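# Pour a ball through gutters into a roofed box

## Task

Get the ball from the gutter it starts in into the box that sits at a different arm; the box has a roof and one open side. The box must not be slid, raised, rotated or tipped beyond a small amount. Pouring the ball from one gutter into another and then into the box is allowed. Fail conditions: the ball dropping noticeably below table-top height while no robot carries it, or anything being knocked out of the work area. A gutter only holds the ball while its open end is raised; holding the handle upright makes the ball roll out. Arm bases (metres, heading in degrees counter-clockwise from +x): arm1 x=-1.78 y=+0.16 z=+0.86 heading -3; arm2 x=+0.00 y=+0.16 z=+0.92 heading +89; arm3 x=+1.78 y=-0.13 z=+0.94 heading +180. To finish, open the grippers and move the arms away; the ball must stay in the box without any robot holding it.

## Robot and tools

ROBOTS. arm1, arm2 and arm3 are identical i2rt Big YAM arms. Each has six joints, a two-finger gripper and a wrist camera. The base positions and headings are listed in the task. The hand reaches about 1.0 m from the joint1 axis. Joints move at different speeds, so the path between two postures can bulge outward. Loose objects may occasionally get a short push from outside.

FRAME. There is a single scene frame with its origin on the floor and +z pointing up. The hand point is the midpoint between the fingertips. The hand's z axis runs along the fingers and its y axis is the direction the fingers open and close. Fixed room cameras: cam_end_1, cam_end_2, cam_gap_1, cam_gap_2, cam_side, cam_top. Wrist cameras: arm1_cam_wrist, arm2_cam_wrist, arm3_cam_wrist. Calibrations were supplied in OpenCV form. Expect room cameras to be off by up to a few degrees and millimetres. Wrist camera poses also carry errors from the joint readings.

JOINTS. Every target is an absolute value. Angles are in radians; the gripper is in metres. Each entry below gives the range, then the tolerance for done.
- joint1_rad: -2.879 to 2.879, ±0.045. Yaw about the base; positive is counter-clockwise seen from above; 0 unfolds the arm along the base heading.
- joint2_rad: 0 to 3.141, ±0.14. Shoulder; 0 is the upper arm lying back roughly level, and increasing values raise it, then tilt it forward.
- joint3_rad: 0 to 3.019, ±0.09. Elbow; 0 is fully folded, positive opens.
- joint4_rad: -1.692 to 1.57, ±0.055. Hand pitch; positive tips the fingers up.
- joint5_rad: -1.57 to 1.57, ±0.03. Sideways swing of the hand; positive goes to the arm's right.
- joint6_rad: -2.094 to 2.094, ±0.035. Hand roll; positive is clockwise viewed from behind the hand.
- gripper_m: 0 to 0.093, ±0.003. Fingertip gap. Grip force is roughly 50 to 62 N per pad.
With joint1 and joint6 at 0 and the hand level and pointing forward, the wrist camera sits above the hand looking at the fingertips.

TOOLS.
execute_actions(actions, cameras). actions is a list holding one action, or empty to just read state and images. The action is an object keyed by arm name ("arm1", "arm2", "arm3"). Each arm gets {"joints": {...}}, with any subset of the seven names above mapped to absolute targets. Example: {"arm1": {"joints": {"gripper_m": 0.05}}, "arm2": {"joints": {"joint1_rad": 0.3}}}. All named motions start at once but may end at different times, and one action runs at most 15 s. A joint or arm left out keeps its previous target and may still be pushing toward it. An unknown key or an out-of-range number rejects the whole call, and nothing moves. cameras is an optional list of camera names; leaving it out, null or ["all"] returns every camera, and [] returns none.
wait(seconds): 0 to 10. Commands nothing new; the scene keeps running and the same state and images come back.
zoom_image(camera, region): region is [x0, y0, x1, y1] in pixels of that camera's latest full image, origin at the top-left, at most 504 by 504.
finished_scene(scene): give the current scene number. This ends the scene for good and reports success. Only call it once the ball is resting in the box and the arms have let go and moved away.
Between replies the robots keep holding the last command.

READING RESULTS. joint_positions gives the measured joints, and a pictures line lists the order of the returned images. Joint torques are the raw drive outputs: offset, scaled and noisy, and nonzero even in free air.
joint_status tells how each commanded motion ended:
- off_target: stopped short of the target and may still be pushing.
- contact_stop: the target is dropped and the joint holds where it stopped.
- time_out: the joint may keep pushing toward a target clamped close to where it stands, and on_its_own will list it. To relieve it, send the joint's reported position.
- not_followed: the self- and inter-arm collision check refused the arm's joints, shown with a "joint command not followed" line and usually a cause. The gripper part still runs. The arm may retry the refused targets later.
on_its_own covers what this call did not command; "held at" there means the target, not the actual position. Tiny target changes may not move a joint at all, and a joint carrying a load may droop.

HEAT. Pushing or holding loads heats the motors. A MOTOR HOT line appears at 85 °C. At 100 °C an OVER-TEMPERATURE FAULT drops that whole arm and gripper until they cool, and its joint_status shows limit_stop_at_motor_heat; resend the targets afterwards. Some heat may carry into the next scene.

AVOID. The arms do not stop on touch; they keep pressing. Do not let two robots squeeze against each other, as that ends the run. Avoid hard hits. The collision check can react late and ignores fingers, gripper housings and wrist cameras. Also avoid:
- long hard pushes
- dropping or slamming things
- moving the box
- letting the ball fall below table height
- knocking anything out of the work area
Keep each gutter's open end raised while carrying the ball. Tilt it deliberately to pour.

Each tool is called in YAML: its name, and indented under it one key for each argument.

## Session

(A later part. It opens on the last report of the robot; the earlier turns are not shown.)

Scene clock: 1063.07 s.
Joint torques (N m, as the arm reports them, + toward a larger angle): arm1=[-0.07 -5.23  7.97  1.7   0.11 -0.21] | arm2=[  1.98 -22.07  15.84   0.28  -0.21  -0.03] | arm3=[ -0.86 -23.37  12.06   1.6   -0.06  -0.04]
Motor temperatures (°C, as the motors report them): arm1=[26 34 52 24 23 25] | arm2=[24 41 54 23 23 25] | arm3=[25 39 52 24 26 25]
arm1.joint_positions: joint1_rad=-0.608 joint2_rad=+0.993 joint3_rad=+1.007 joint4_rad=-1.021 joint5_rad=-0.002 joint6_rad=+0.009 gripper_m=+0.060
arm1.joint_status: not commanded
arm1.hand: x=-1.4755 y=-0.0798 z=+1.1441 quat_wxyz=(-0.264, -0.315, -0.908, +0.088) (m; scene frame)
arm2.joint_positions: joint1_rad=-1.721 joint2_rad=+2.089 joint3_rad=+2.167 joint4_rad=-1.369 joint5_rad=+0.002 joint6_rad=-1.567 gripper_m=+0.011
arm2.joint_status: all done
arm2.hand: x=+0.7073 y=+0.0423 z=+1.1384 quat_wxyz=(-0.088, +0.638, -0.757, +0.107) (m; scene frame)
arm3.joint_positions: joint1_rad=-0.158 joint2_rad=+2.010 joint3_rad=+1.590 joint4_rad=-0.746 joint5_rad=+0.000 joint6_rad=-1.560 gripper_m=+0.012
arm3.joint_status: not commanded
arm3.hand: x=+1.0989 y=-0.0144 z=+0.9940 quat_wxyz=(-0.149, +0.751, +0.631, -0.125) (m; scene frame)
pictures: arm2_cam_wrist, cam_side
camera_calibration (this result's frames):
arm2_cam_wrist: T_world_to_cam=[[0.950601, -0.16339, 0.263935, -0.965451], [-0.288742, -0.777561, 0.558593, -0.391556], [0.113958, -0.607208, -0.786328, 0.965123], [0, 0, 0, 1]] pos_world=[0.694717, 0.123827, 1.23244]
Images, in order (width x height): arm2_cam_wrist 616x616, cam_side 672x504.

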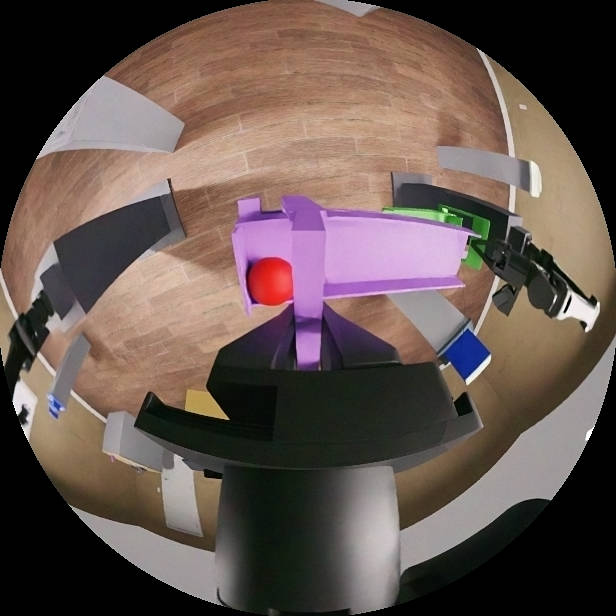

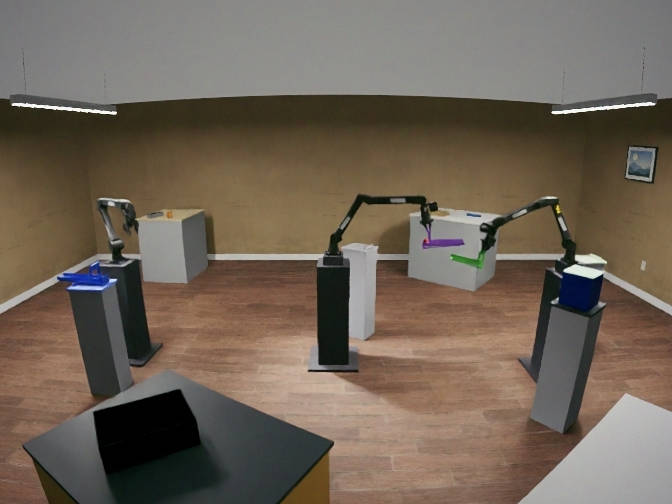

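execute_actions:
  actions:
    - {"arm2":{"joints":{"joint4_rad":-1.52}}}
  cameras: ["cam_side","arm2_cam_wrist","arm3_cam_wrist"]

wait:
  seconds: 2

Scene clock: 1069.70 s.
Joint torques (N m, as the arm reports them, + toward a larger angle): arm1=[-0.13 -5.17  7.99  1.74  0.1  -0.22] | arm2=[  1.96 -21.38  15.73   0.08  -0.21  -0.04] | arm3=[  0.3  -24.82  12.02   1.7   -0.07  -0.03]
Motor temperatures (°C, as the motors report them): arm1=[26 33 52 24 23 25] | arm2=[24 41 54 23 23 25] | arm3=[25 39 52 24 26 25]
arm1.joint_positions: joint1_rad=-0.608 joint2_rad=+0.993 joint3_rad=+1.007 joint4_rad=-1.021 joint5_rad=-0.002 joint6_rad=+0.009 gripper_m=+0.060
arm1.joint_status: not commanded
arm1.hand: x=-1.4755 y=-0.0798 z=+1.1441 quat_wxyz=(-0.264, -0.315, -0.908, +0.088) (m; scene frame)
arm2.joint_positions: joint1_rad=-1.721 joint2_rad=+2.089 joint3_rad=+2.167 joint4_rad=-1.507 joint5_rad=+0.002 joint6_rad=-1.567 gripper_m=+0.011
arm2.joint_status: all done
arm2.hand: x=+0.6745 y=+0.0478 z=+1.1313 quat_wxyz=(-0.044, +0.643, -0.763, +0.055) (m; scene frame)
arm3.joint_positions: joint1_rad=-0.158 joint2_rad=+2.010 joint3_rad=+1.590 joint4_rad=-0.746 joint5_rad=+0.000 joint6_rad=-1.560 gripper_m=+0.012
arm3.joint_status: not commanded
arm3.hand: x=+1.0989 y=-0.0144 z=+0.9940 quat_wxyz=(-0.149, +0.751, +0.631, -0.125) (m; scene frame)
pictures: arm2_cam_wrist, arm3_cam_wrist, cam_side
camera_calibration (this result's frames):
arm2_cam_wrist: T_world_to_cam=[[0.977358, -0.168278, 0.128271, -0.795821], [-0.211539, -0.79056, 0.574687, -0.462455], [0.00469887, -0.58881, -0.808258, 1.0643], [0, 0, 0, 1]] pos_world=[0.674974, 0.12715, 1.22807]
arm3_cam_wrist: T_world_to_cam=[[-0.909665, 0.173348, 0.37744, 0.627386], [0.366559, 0.762381, 0.5333, -0.914285], [-0.195306, 0.623478, -0.757054, 1.09763], [0, 0, 0, 1]] pos_world=[1.12022, -0.0960688, 1.08175]
Images, in order (width x height): arm2_cam_wrist 616x616, arm3_cam_wrist 616x616, cam_side 672x504.

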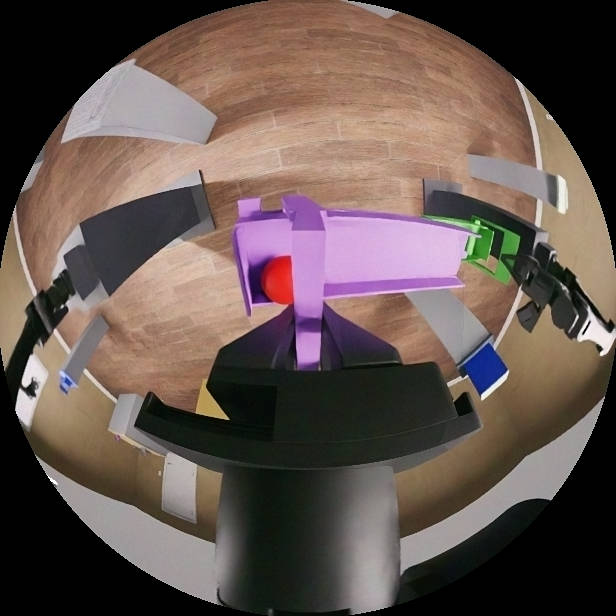

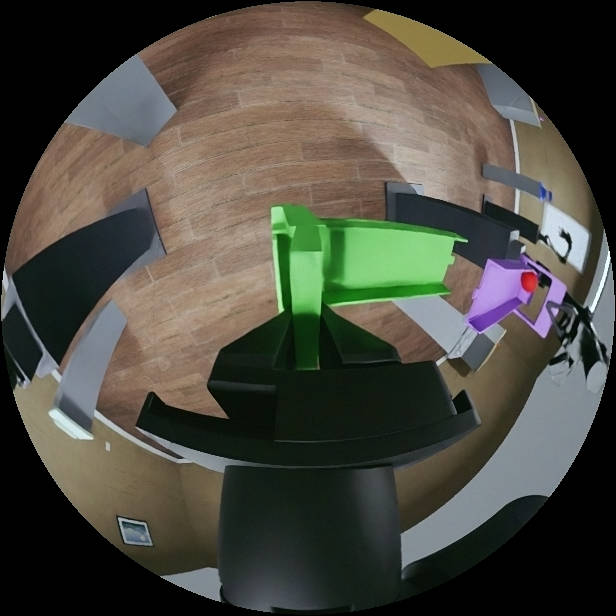

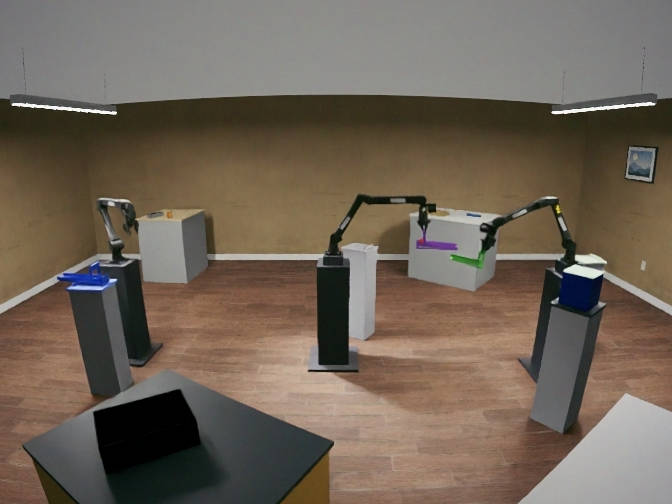

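Scene clock: 1071.70 s.
Joint torques (N m, as the arm reports them, + toward a larger angle): arm1=[-0.12 -5.15  7.99  1.73  0.11 -0.22] | arm2=[  1.93 -21.91  15.67   0.12  -0.19  -0.04] | arm3=[ -0.25 -24.4   12.25   1.58  -0.14  -0.01]
Motor temperatures (°C, as the motors report them): arm1=[26 33 52 24 23 25] | arm2=[24 41 54 23 23 25] | arm3=[25 39 52 24 26 25]
arm1.joint_positions: joint1_rad=-0.608 joint2_rad=+0.993 joint3_rad=+1.007 joint4_rad=-1.021 joint5_rad=-0.002 joint6_rad=+0.009 gripper_m=+0.060
arm1.joint_status: not commanded
arm1.hand: x=-1.4755 y=-0.0798 z=+1.1441 quat_wxyz=(-0.264, -0.315, -0.908, +0.088) (m; scene frame)
arm2.joint_positions: joint1_rad=-1.721 joint2_rad=+2.089 joint3_rad=+2.167 joint4_rad=-1.509 joint5_rad=+0.001 joint6_rad=-1.568 gripper_m=+0.011
arm2.joint_status: all done
arm2.hand: x=+0.6740 y=+0.0479 z=+1.1312 quat_wxyz=(-0.043, +0.643, -0.763, +0.054) (m; scene frame)
arm3.joint_positions: joint1_rad=-0.158 joint2_rad=+2.010 joint3_rad=+1.591 joint4_rad=-0.744 joint5_rad=+0.001 joint6_rad=-1.563 gripper_m=+0.012
arm3.joint_status: not commanded
arm3.hand: x=+1.0981 y=-0.0139 z=+0.9945 quat_wxyz=(-0.151, +0.750, +0.631, -0.126) (m; scene frame)
wait: 2.00 s; at rest by 0.27 s
pictures: arm1_cam_wrist, arm2_cam_wrist, arm3_cam_wrist, cam_end_1, cam_end_2, cam_gap_1, cam_gap_2, cam_side, cam_top
camera_calibration (this result's frames):
arm1_cam_wrist: T_world_to_cam=[[-0.618631, -0.785674, 0.00336046, -0.981206], [-0.784679, 0.618052, 0.0478511, -1.15635], [-0.0396723, 0.0269653, -0.998849, 1.21508], [0, 0, 0, 1]] pos_world=[-1.46616, -0.0889913, 1.27231]
arm2_cam_wrist: T_world_to_cam=[[0.977663, -0.167943, 0.126376, -0.79343], [-0.210152, -0.791017, 0.574568, -0.463178], [0.00347125, -0.588292, -0.808641, 1.06557], [0, 0, 0, 1]] pos_world=[0.67467, 0.127231, 1.22806]
arm3_cam_wrist: T_world_to_cam=[[-0.908945, 0.170872, 0.380292, 0.622752], [0.366635, 0.761865, 0.533985, -0.915476], [-0.198488, 0.624791, -0.755141, 1.09919], [0, 0, 0, 1]] pos_world=[1.11987, -0.0957031, 1.08206]
Images, in order (width x height): arm1_cam_wrist 616x616, arm2_cam_wrist 616x616, arm3_cam_wrist 616x616, cam_end_1 672x504, cam_end_2 672x504, cam_gap_1 672x504, cam_gap_2 672x504, cam_side 672x504, cam_top 672x504.

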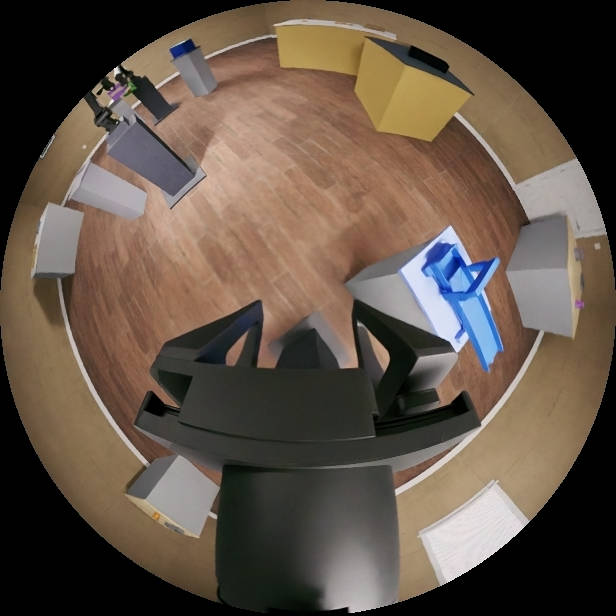

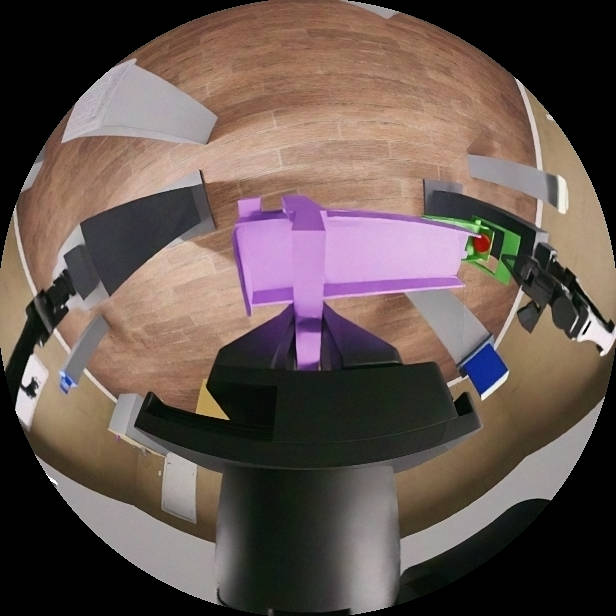

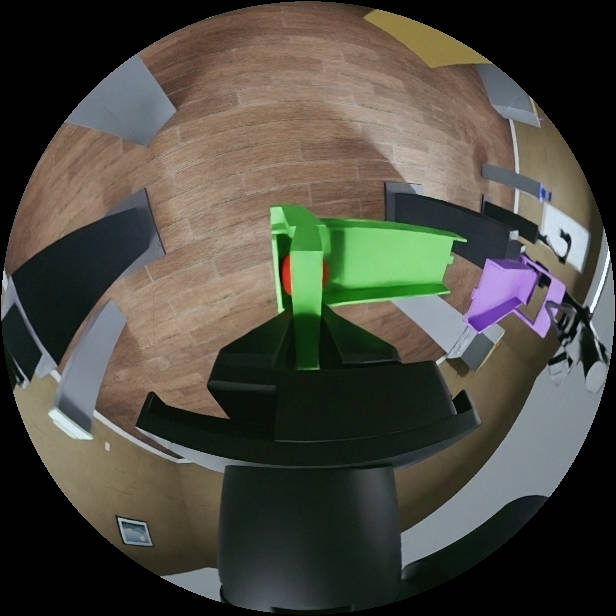

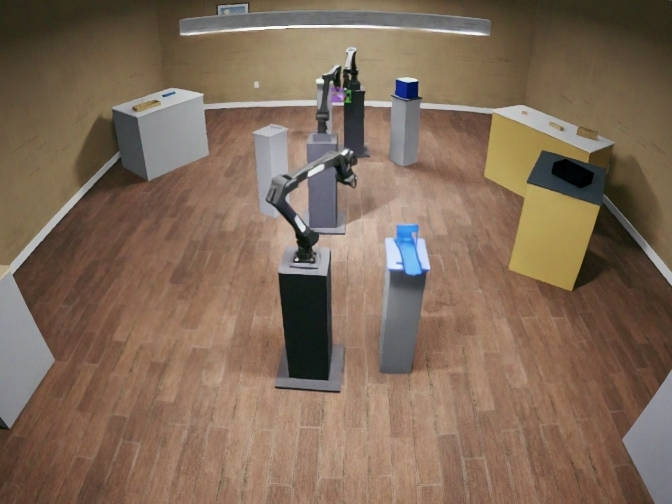

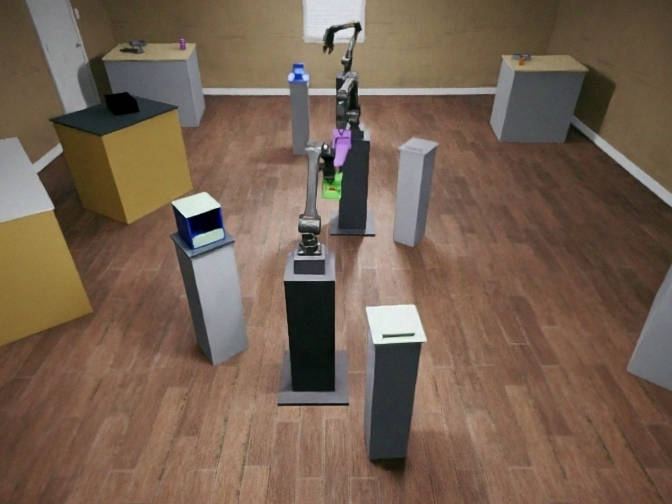

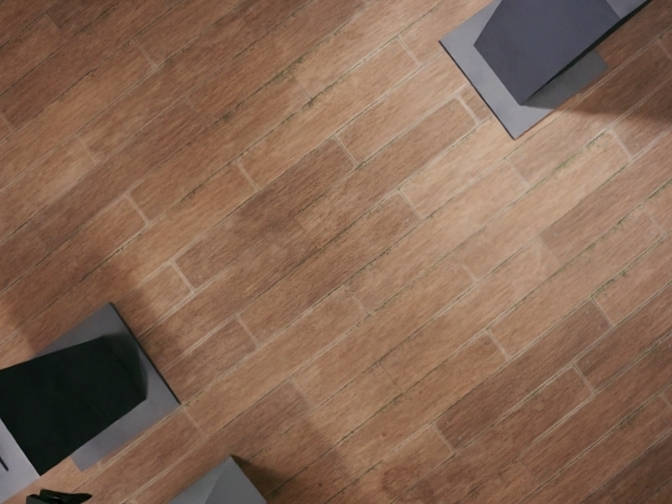

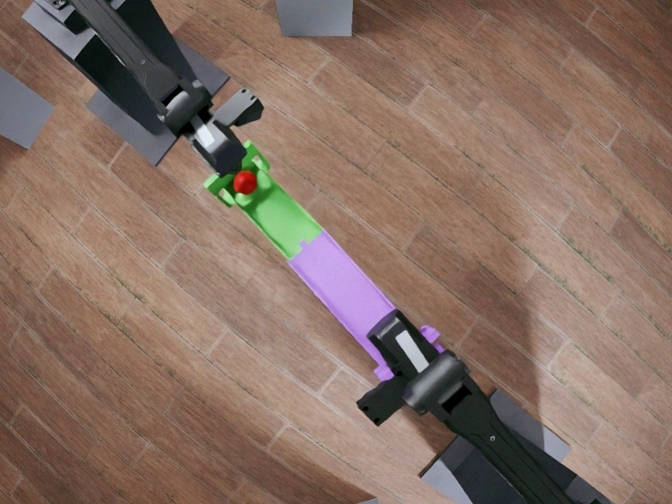

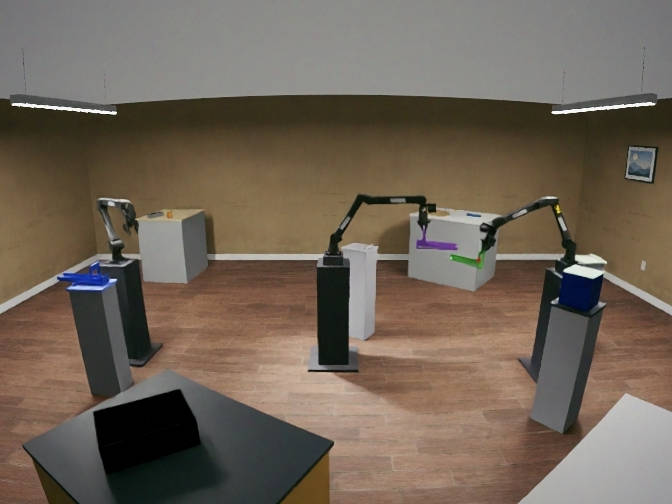

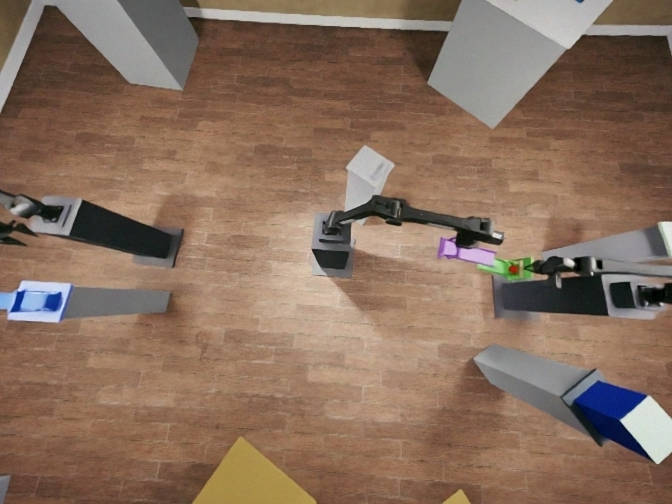

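zoom_image:
  camera: "cam_end_2"
  region: [150, 170, 270, 270]

execute_actions:
  actions:
    - {"arm2":{"joints":{"joint1_rad":-1.0,"joint2_rad":1.70,"joint4_rad":-1.35}},"arm3":{"joints":{"joint4_rad":-0.62}}}
  cameras: ["cam_top","arm3_cam_wrist"]

Region (150, 170, 270, 270) of cam_end_2's 672x504 image, scaled by 4.200, with more detail than that image has.

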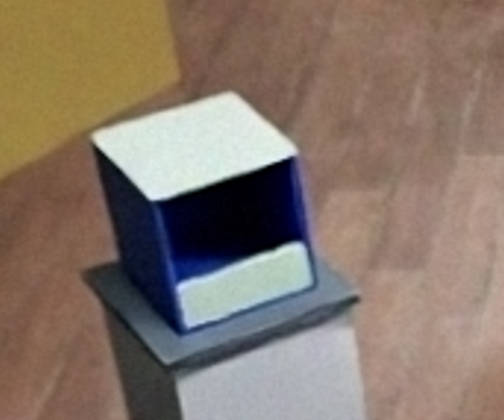

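Scene clock: 1099.13 s.
Joint torques (N m, as the arm reports them, + toward a larger angle): arm1=[-0.01 -5.21  8.01  1.7   0.11 -0.22] | arm2=[  2.08 -16.51  12.48   1.97  -0.18   0.  ] | arm3=[ -0.29 -24.5   12.07   1.77  -0.08  -0.04]
Motor temperatures (°C, as the motors report them): arm1=[26 32 52 25 23 25] | arm2=[24 42 55 23 23 25] | arm3=[25 40 53 24 26 25]
arm1.joint_positions: joint1_rad=-0.608 joint2_rad=+0.993 joint3_rad=+1.007 joint4_rad=-1.021 joint5_rad=-0.002 joint6_rad=+0.009 gripper_m=+0.060
arm1.joint_status: not commanded
arm1.hand: x=-1.4755 y=-0.0798 z=+1.1441 quat_wxyz=(-0.264, -0.315, -0.908, +0.088) (m; scene frame)
arm2.joint_positions: joint1_rad=-1.008 joint2_rad=+1.707 joint3_rad=+2.200 joint4_rad=-1.363 joint5_rad=+0.001 joint6_rad=-1.568 gripper_m=+0.011
arm2.joint_status: all done
arm2.hand: x=+0.5442 y=+0.4924 z=+1.4079 quat_wxyz=(-0.298, +0.818, -0.462, +0.169) (m; scene frame)
arm3.joint_positions: joint1_rad=-0.158 joint2_rad=+2.010 joint3_rad=+1.591 joint4_rad=-0.645 joint5_rad=+0.001 joint6_rad=-1.563 gripper_m=+0.012
arm3.joint_status: all done
arm3.hand: x=+1.0764 y=-0.0103 z=+1.0050 quat_wxyz=(-0.187, +0.742, +0.624, -0.157) (m; scene frame)
pictures: arm3_cam_wrist, cam_top
camera_calibration (this result's frames):
arm3_cam_wrist: T_world_to_cam=[[-0.867375, 0.16364, 0.469982, 0.463457], [0.417365, 0.75356, 0.507891, -0.944276], [-0.271049, 0.636686, -0.721916, 1.14538], [0, 0, 0, 1]] pos_world=[1.10655, -0.0935223, 1.08864]
Images, in order (width x height): arm3_cam_wrist 616x616, cam_top 672x504.

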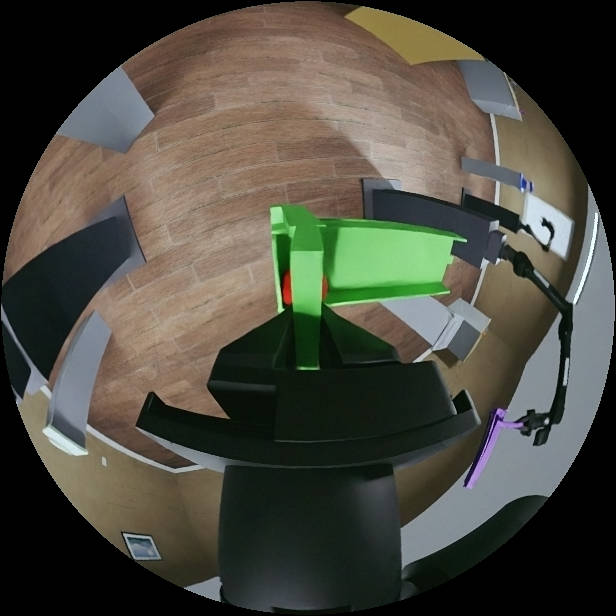

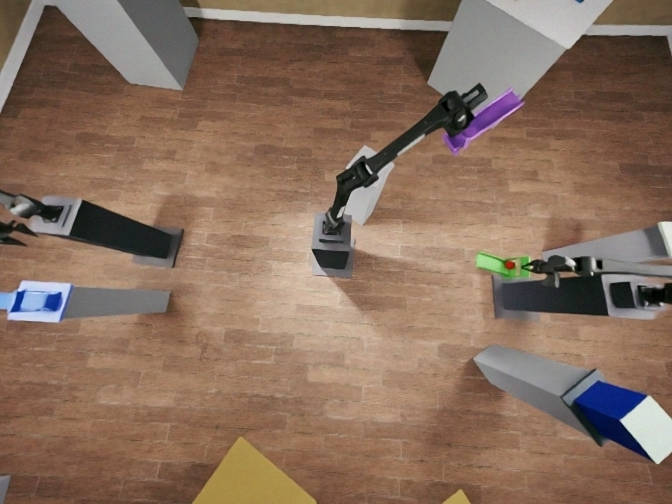

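execute_actions:
  actions:
    - {"arm2":{"joints":{"joint1_rad":-0.251,"joint2_rad":1.86,"joint3_rad":1.72,"joint4_rad":-1.474,"joint5_rad":0.189,"joint6_rad":0.321}},"arm3":{"joints":{"joint2_rad":1.3,"joint3_rad":1.3,"joint4_rad":-0.62}}}
  cameras: ["cam_top","arm3_cam_wrist","arm2_cam_wrist"]

Scene clock: 1221.43 s.
Joint torques (N m, as the arm reports them, + toward a larger angle): arm1=[-0.17 -5.15  8.02  1.73  0.1  -0.22] | arm2=[  2.12 -19.34  12.4   -0.33   0.16   0.14] | arm3=[  0.21 -13.62  10.51   2.17  -0.08   0.04]
Motor temperatures (°C, as the motors report them): arm1=[26 28 51 25 23 25] | arm2=[24 40 51 24 23 25] | arm3=[25 43 57 24 26 25]
arm1.joint_positions: joint1_rad=-0.608 joint2_rad=+0.993 joint3_rad=+1.007 joint4_rad=-1.021 joint5_rad=-0.002 joint6_rad=+0.009 gripper_m=+0.060
arm1.joint_status: not commanded
arm1.hand: x=-1.4755 y=-0.0798 z=+1.1441 quat_wxyz=(-0.264, -0.315, -0.908, +0.088) (m; scene frame)
arm2.joint_positions: joint1_rad=-0.258 joint2_rad=+1.872 joint3_rad=+1.698 joint4_rad=-1.460 joint5_rad=+0.186 joint6_rad=+0.312 gripper_m=+0.011
arm2.joint_status: all done
arm2.hand: x=+0.1838 y=+0.6923 z=+1.0820 quat_wxyz=(-0.044, +0.472, -0.876, +0.088) (m; scene frame)
arm3.joint_positions: joint1_rad=-0.158 joint2_rad=+1.315 joint3_rad=+1.282 joint4_rad=-0.636 joint5_rad=+0.001 joint6_rad=-1.563 gripper_m=+0.012
arm3.joint_status: all done
arm3.hand: x=+1.2172 y=-0.0347 z=+1.2821 quat_wxyz=(-0.328, +0.691, +0.581, -0.278) (m; scene frame)
pictures: arm2_cam_wrist, arm3_cam_wrist, cam_top
camera_calibration (this result's frames):
arm2_cam_wrist: T_world_to_cam=[[0.821619, -0.539554, 0.18391, 0.0239751], [-0.536034, -0.621533, 0.571283, -0.0820772], [-0.193932, -0.56796, -0.799883, 1.41921], [0, 0, 0, 1]] pos_world=[0.211536, 0.767978, 1.17768]
arm3_cam_wrist: T_world_to_cam=[[-0.621683, 0.121764, 0.773746, -0.230643], [0.587386, 0.725966, 0.357703, -1.14075], [-0.518158, 0.676866, -0.522843, 1.44607], [0, 0, 0, 1]] pos_world=[1.27596, -0.122567, 1.34258]
Images, in order (width x height): arm2_cam_wrist 616x616, arm3_cam_wrist 616x616, cam_top 672x504.

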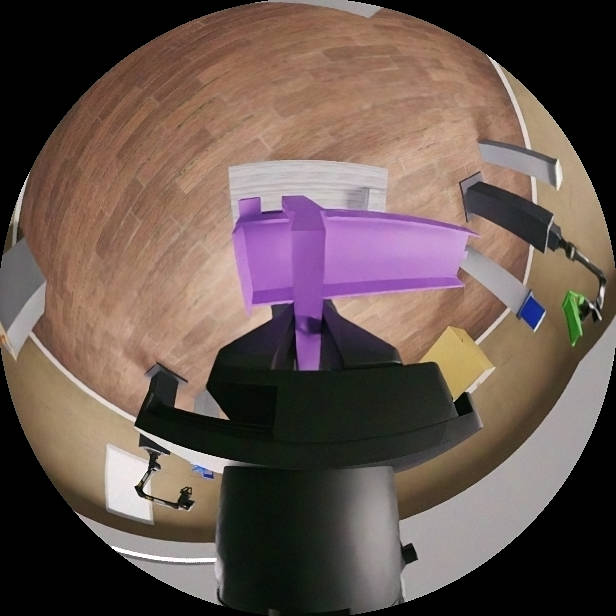

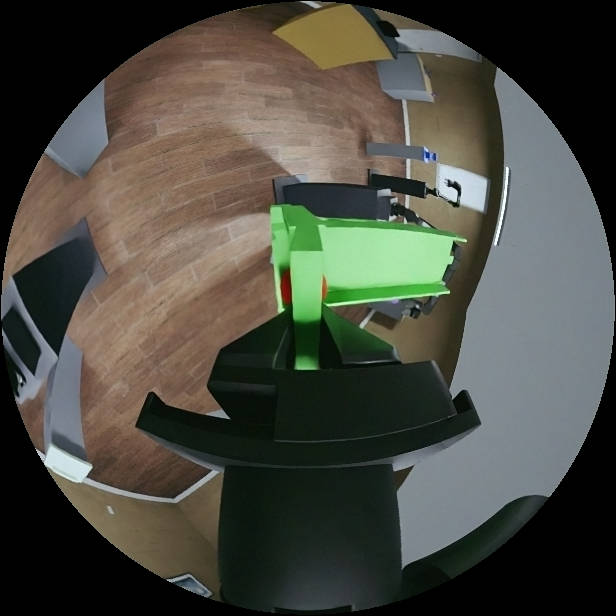

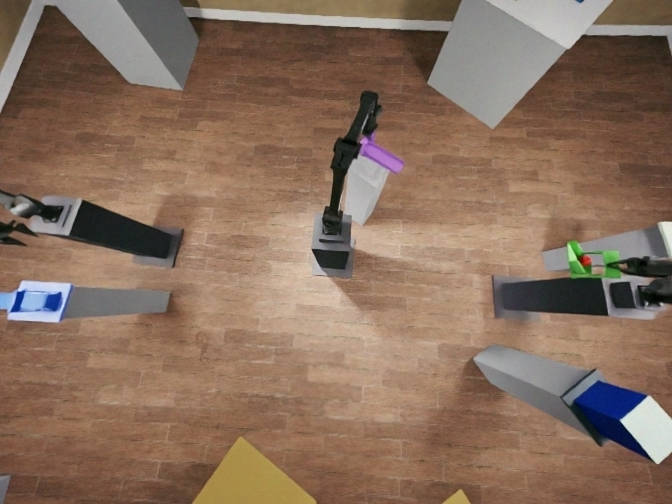

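execute_actions:
  actions:
    - {"arm2":{"joints":{"joint2_rad":1.92,"joint3_rad":1.60,"joint4_rad":-1.29}},"arm3":{"joints":{"joint2_rad":0.9,"joint3_rad":0.80,"joint4_rad":-0.75}}}
  cameras: ["cam_top","arm3_cam_wrist","arm2_cam_wrist"]

Scene clock: 1228.50 s.
Joint torques (N m, as the arm reports them, + toward a larger angle): arm1=[-0.12 -5.17  8.02  1.73  0.11 -0.23] | arm2=[  2.13 -19.23  10.66   0.77   0.17   0.06] | arm3=[-0.6  -5.39 10.1   1.51 -0.09  0.  ]
Motor temperatures (°C, as the motors report them): arm1=[26 28 51 25 23 25] | arm2=[24 40 51 24 23 25] | arm3=[25 41 56 24 26 25]
arm1.joint_positions: joint1_rad=-0.608 joint2_rad=+0.993 joint3_rad=+1.007 joint4_rad=-1.021 joint5_rad=-0.002 joint6_rad=+0.009 gripper_m=+0.060
arm1.joint_status: not commanded
arm1.hand: x=-1.4755 y=-0.0798 z=+1.1441 quat_wxyz=(-0.264, -0.315, -0.908, +0.088) (m; scene frame)
arm2.joint_positions: joint1_rad=-0.258 joint2_rad=+1.928 joint3_rad=+1.589 joint4_rad=-1.303 joint5_rad=+0.186 joint6_rad=+0.314 gripper_m=+0.011
arm2.joint_status: all done
arm2.hand: x=+0.1839 y=+0.6932 z=+1.0110 quat_wxyz=(-0.041, +0.472, -0.876, +0.090) (m; scene frame)
arm3.joint_positions: joint1_rad=-0.158 joint2_rad=+0.906 joint3_rad=+0.779 joint4_rad=-0.757 joint5_rad=+0.001 joint6_rad=-1.563 gripper_m=+0.012
arm3.joint_status: all done
arm3.hand: x=+1.4058 y=-0.0655 z=+1.1673 quat_wxyz=(-0.253, +0.722, +0.608, -0.213) (m; scene frame)
pictures: arm2_cam_wrist, arm3_cam_wrist, cam_top
camera_calibration (this result's frames):
arm2_cam_wrist: T_world_to_cam=[[0.82099, -0.539895, 0.185714, 0.0359145], [-0.535989, -0.61675, 0.576486, -0.049485], [-0.196703, -0.572829, -0.795723, 1.36265], [0, 0, 0, 1]] pos_world=[0.212028, 0.769434, 1.10615]
arm3_cam_wrist: T_world_to_cam=[[-0.770139, 0.14695, 0.620719, 0.368188], [0.502156, 0.739741, 0.447909, -1.17267], [-0.393351, 0.65665, -0.643495, 1.46867], [0, 0, 0, 1]] pos_world=[1.45012, -0.151037, 1.24179]
Images, in order (width x height): arm2_cam_wrist 616x616, arm3_cam_wrist 616x616, cam_top 672x504.

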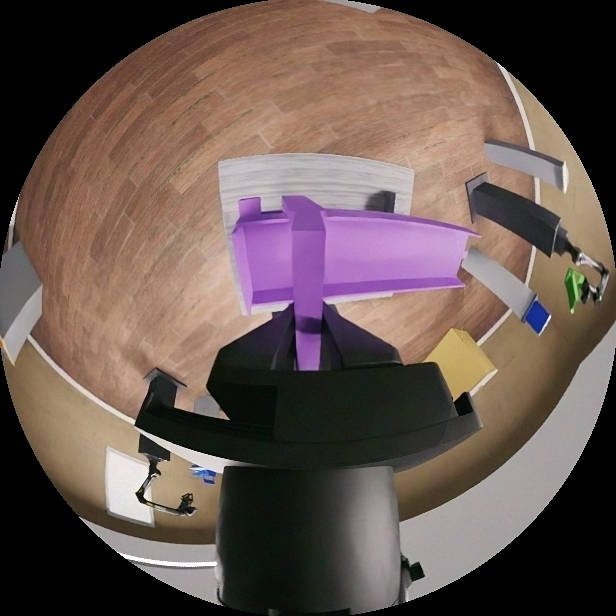

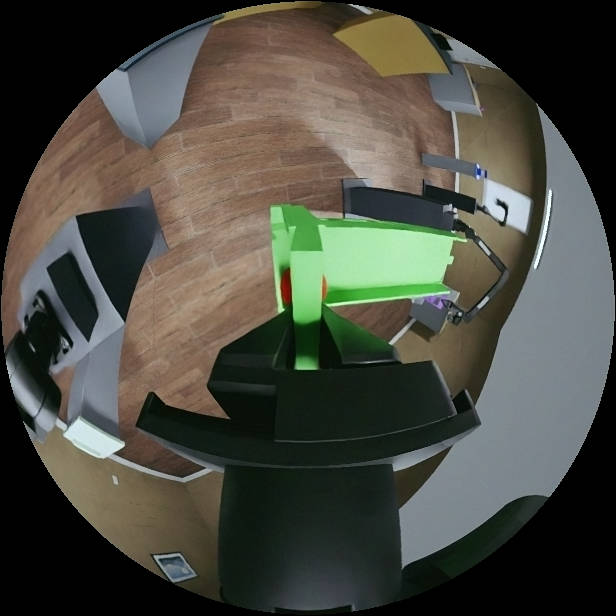

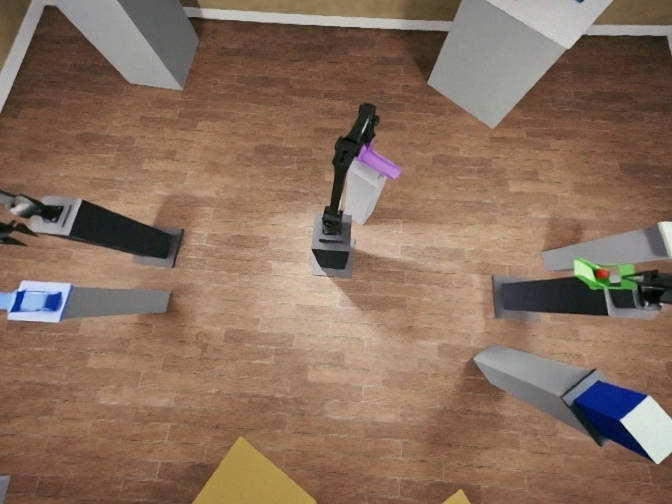

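execute_actions:
  actions:
    - {"arm2":{"joints":{"joint2_rad":1.945,"joint3_rad":1.54,"joint4_rad":-1.24}},"arm3":{"joints":{"joint1_rad":1.413,"joint4_rad":-0.87,"joint6_rad":-1.105}}}
  cameras: ["cam_top","arm3_cam_wrist","arm2_cam_wrist","cam_end_2"]

Scene clock: 1239.17 s.
Joint torques (N m, as the arm reports them, + toward a larger angle): arm1=[-0.15 -5.17  8.01  1.72  0.1  -0.22] | arm2=[  2.22 -17.06  10.04   0.75   0.16   0.06] | arm3=[ 0.34 -4.59 10.29  1.14  0.04  0.14]
Motor temperatures (°C, as the motors report them): arm1=[26 28 51 25 23 25] | arm2=[24 40 50 23 23 25] | arm3=[25 39 55 24 26 25]
arm1.joint_positions: joint1_rad=-0.608 joint2_rad=+0.993 joint3_rad=+1.007 joint4_rad=-1.021 joint5_rad=-0.002 joint6_rad=+0.009 gripper_m=+0.060
arm1.joint_status: not commanded
arm1.hand: x=-1.4755 y=-0.0798 z=+1.1441 quat_wxyz=(-0.264, -0.315, -0.908, +0.088) (m; scene frame)
arm2.joint_positions: joint1_rad=-0.258 joint2_rad=+1.936 joint3_rad=+1.532 joint4_rad=-1.253 joint5_rad=+0.186 joint6_rad=+0.314 gripper_m=+0.011
arm2.joint_status: all done
arm2.hand: x=+0.1812 y=+0.6836 z=+0.9866 quat_wxyz=(-0.036, +0.472, -0.876, +0.096) (m; scene frame)
arm3.joint_positions: joint1_rad=+1.407 joint2_rad=+0.906 joint3_rad=+0.779 joint4_rad=-0.870 joint5_rad=-0.001 joint6_rad=-1.115 gripper_m=+0.012
arm3.joint_status: all done
arm3.hand: x=+1.7173 y=-0.4767 z=+1.1541 quat_wxyz=(+0.046, +0.297, +0.913, -0.277) (m; scene frame)
pictures: arm2_cam_wrist, arm3_cam_wrist, cam_end_2, cam_top
camera_calibration (this result's frames):
arm2_cam_wrist: T_world_to_cam=[[0.821755, -0.537199, 0.190093, 0.0311891], [-0.533625, -0.608423, 0.587423, -0.0597536], [-0.199906, -0.584156, -0.786638, 1.33658], [0, 0, 0, 1]] pos_world=[0.209675, 0.761171, 1.08058]
arm3_cam_wrist: T_world_to_cam=[[-0.578238, -0.665956, 0.47132, 0.132074], [-0.616693, 0.73499, 0.281921, 1.09164], [-0.534163, -0.127643, -0.83569, 1.94253], [0, 0, 0, 1]] pos_world=[1.7872, -0.46644, 1.25334]
Images, in order (width x height): arm2_cam_wrist 616x616, arm3_cam_wrist 616x616, cam_end_2 672x504, cam_top 672x504.

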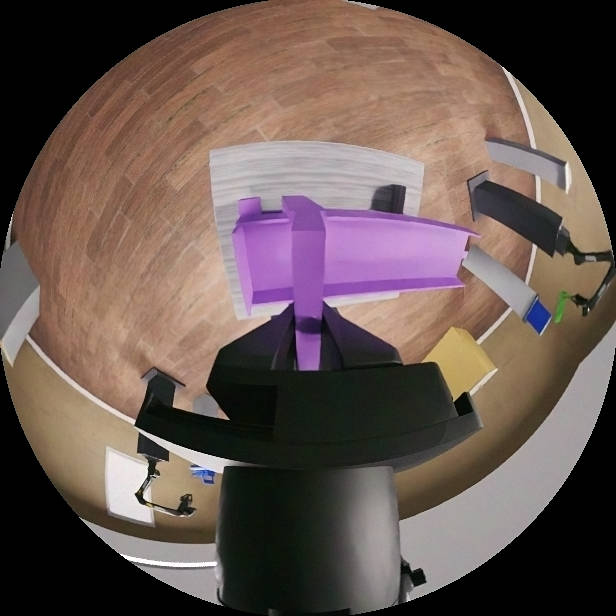

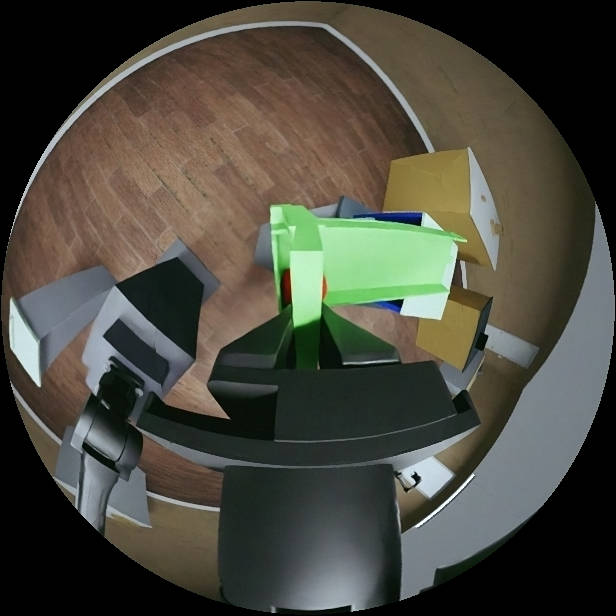

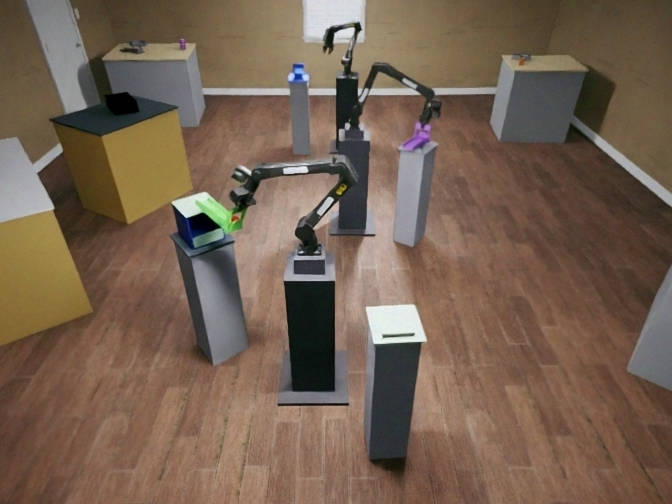

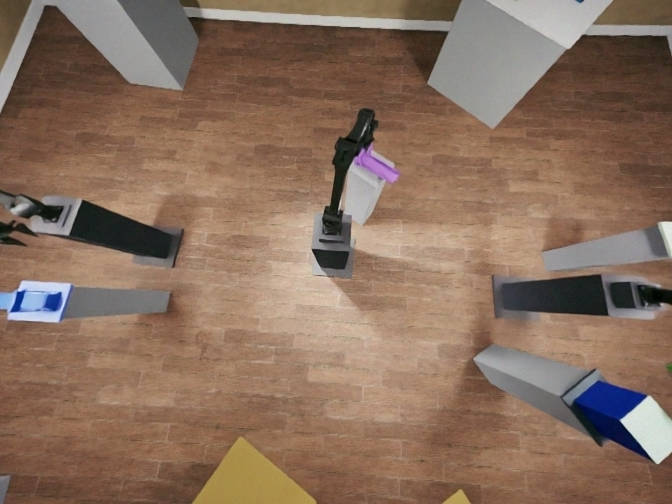

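execute_actions:
  actions:
    - {"arm2":{"joints":{"joint2_rad":1.965}},"arm3":{"joints":{"joint2_rad":1.03}}}
  cameras: ["cam_side","arm3_cam_wrist","arm2_cam_wrist","cam_end_2"]

zoom_image:
  camera: "cam_end_2"
  region: [150, 150, 300, 270]

zoom_image:
  camera: "cam_side"
  region: [520, 200, 640, 320]

Scene clock: 1256.47 s.
Joint torques (N m, as the arm reports them, + toward a larger angle): arm1=[-0.19 -5.13  7.98  1.75  0.11 -0.22] | arm2=[  2.12 -16.83  10.03   0.74   0.08   0.06] | arm3=[ 0.44 -4.95  9.93  0.75 -0.24  0.25]
Motor temperatures (°C, as the motors report them): arm1=[26 28 50 25 23 25] | arm2=[24 40 49 23 23 25] | arm3=[25 37 54 24 26 25]
arm1.joint_positions: joint1_rad=-0.608 joint2_rad=+0.993 joint3_rad=+1.007 joint4_rad=-1.021 joint5_rad=-0.002 joint6_rad=+0.009 gripper_m=+0.060
arm1.joint_status: not commanded
arm1.hand: x=-1.4755 y=-0.0798 z=+1.1441 quat_wxyz=(-0.264, -0.315, -0.908, +0.088) (m; scene frame)
arm2.joint_positions: joint1_rad=-0.258 joint2_rad=+1.944 joint3_rad=+1.532 joint4_rad=-1.253 joint5_rad=+0.188 joint6_rad=+0.314 gripper_m=+0.011
arm2.joint_status: all done
arm2.hand: x=+0.1811 y=+0.6830 z=+0.9823 quat_wxyz=(-0.034, +0.473, -0.875, +0.099) (m; scene frame)
arm3.joint_positions: joint1_rad=+1.409 joint2_rad=+1.020 joint3_rad=+0.779 joint4_rad=-0.864 joint5_rad=+0.006 joint6_rad=-1.120 gripper_m=+0.012
arm3.joint_status: all done
arm3.hand: x=+1.7158 y=-0.4851 z=+1.1163 quat_wxyz=(+0.035, +0.298, +0.927, -0.226) (m; scene frame)
pictures: arm2_cam_wrist, arm3_cam_wrist, cam_end_2, cam_side
camera_calibration (this result's frames):
arm2_cam_wrist: T_world_to_cam=[[0.822035, -0.534991, 0.195046, 0.0254123], [-0.53343, -0.603608, 0.592546, -0.0659244], [-0.199275, -0.591137, -0.781567, 1.33251], [0, 0, 0, 1]] pos_world=[0.20948, 0.761498, 1.07555]
arm3_cam_wrist: T_world_to_cam=[[-0.579642, -0.715115, 0.390674, 0.212009], [-0.622593, 0.697967, 0.353864, 1.01937], [-0.525731, -0.0381165, -0.849797, 1.95375], [0, 0, 0, 1]] pos_world=[1.78469, -0.485408, 1.21674]
Images, in order (width x height): arm2_cam_wrist 616x616, arm3_cam_wrist 616x616, cam_end_2 672x504, cam_side 672x504.

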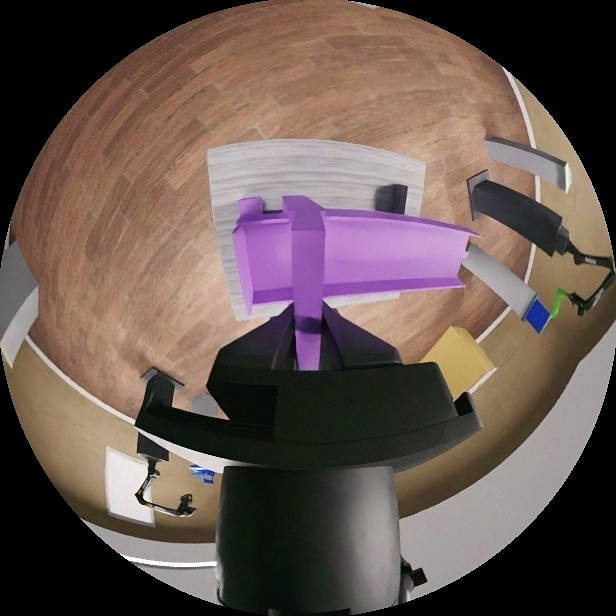

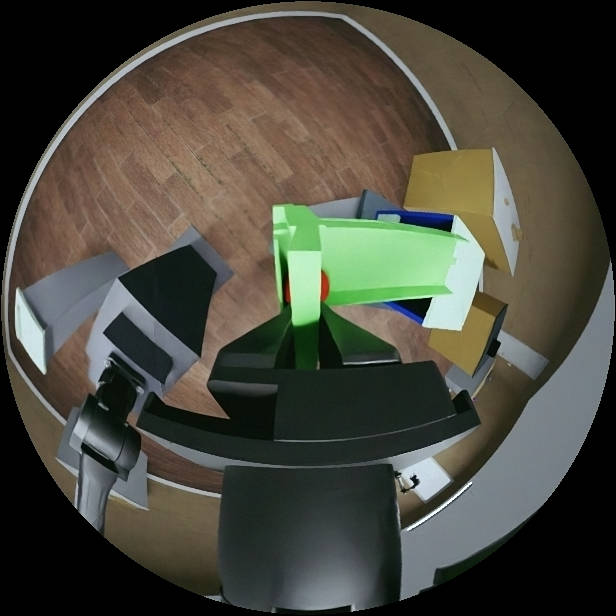

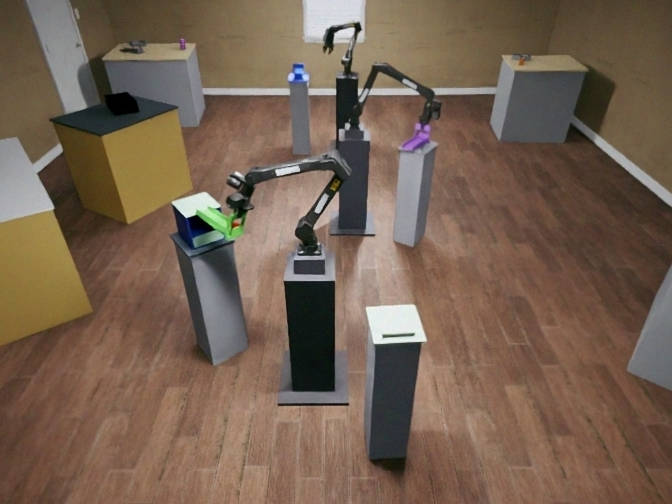

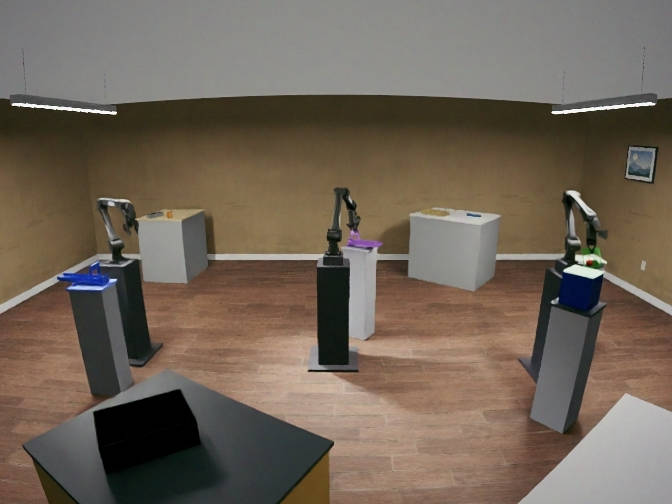

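Region (150, 150, 300, 270) of cam_end_2's 672x504 image, scaled by 3.360, with more detail than that image has; it fills the top 403 rows of this view, and the rest is white.

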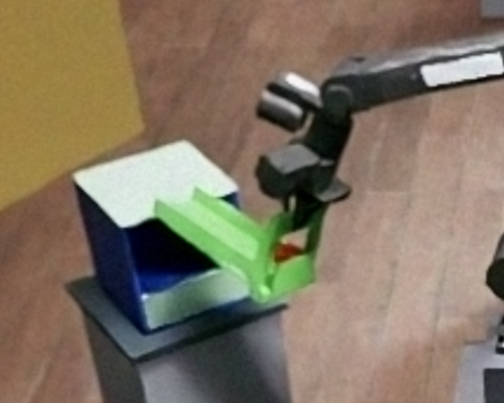

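Region (520, 200, 640, 320) of cam_side's 672x504 image, scaled by 4.200, with more detail than that image has.

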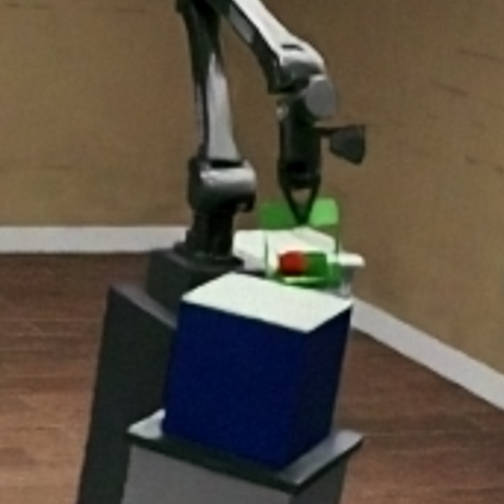

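zoom_image:
  camera: "arm3_cam_wrist"
  region: [340, 170, 520, 350]

Region (340, 170, 520, 350) of arm3_cam_wrist's 616x616 image, scaled by 2.800, with more detail than that image has.

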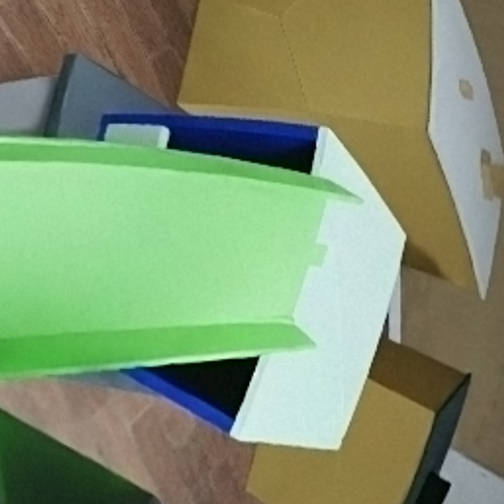

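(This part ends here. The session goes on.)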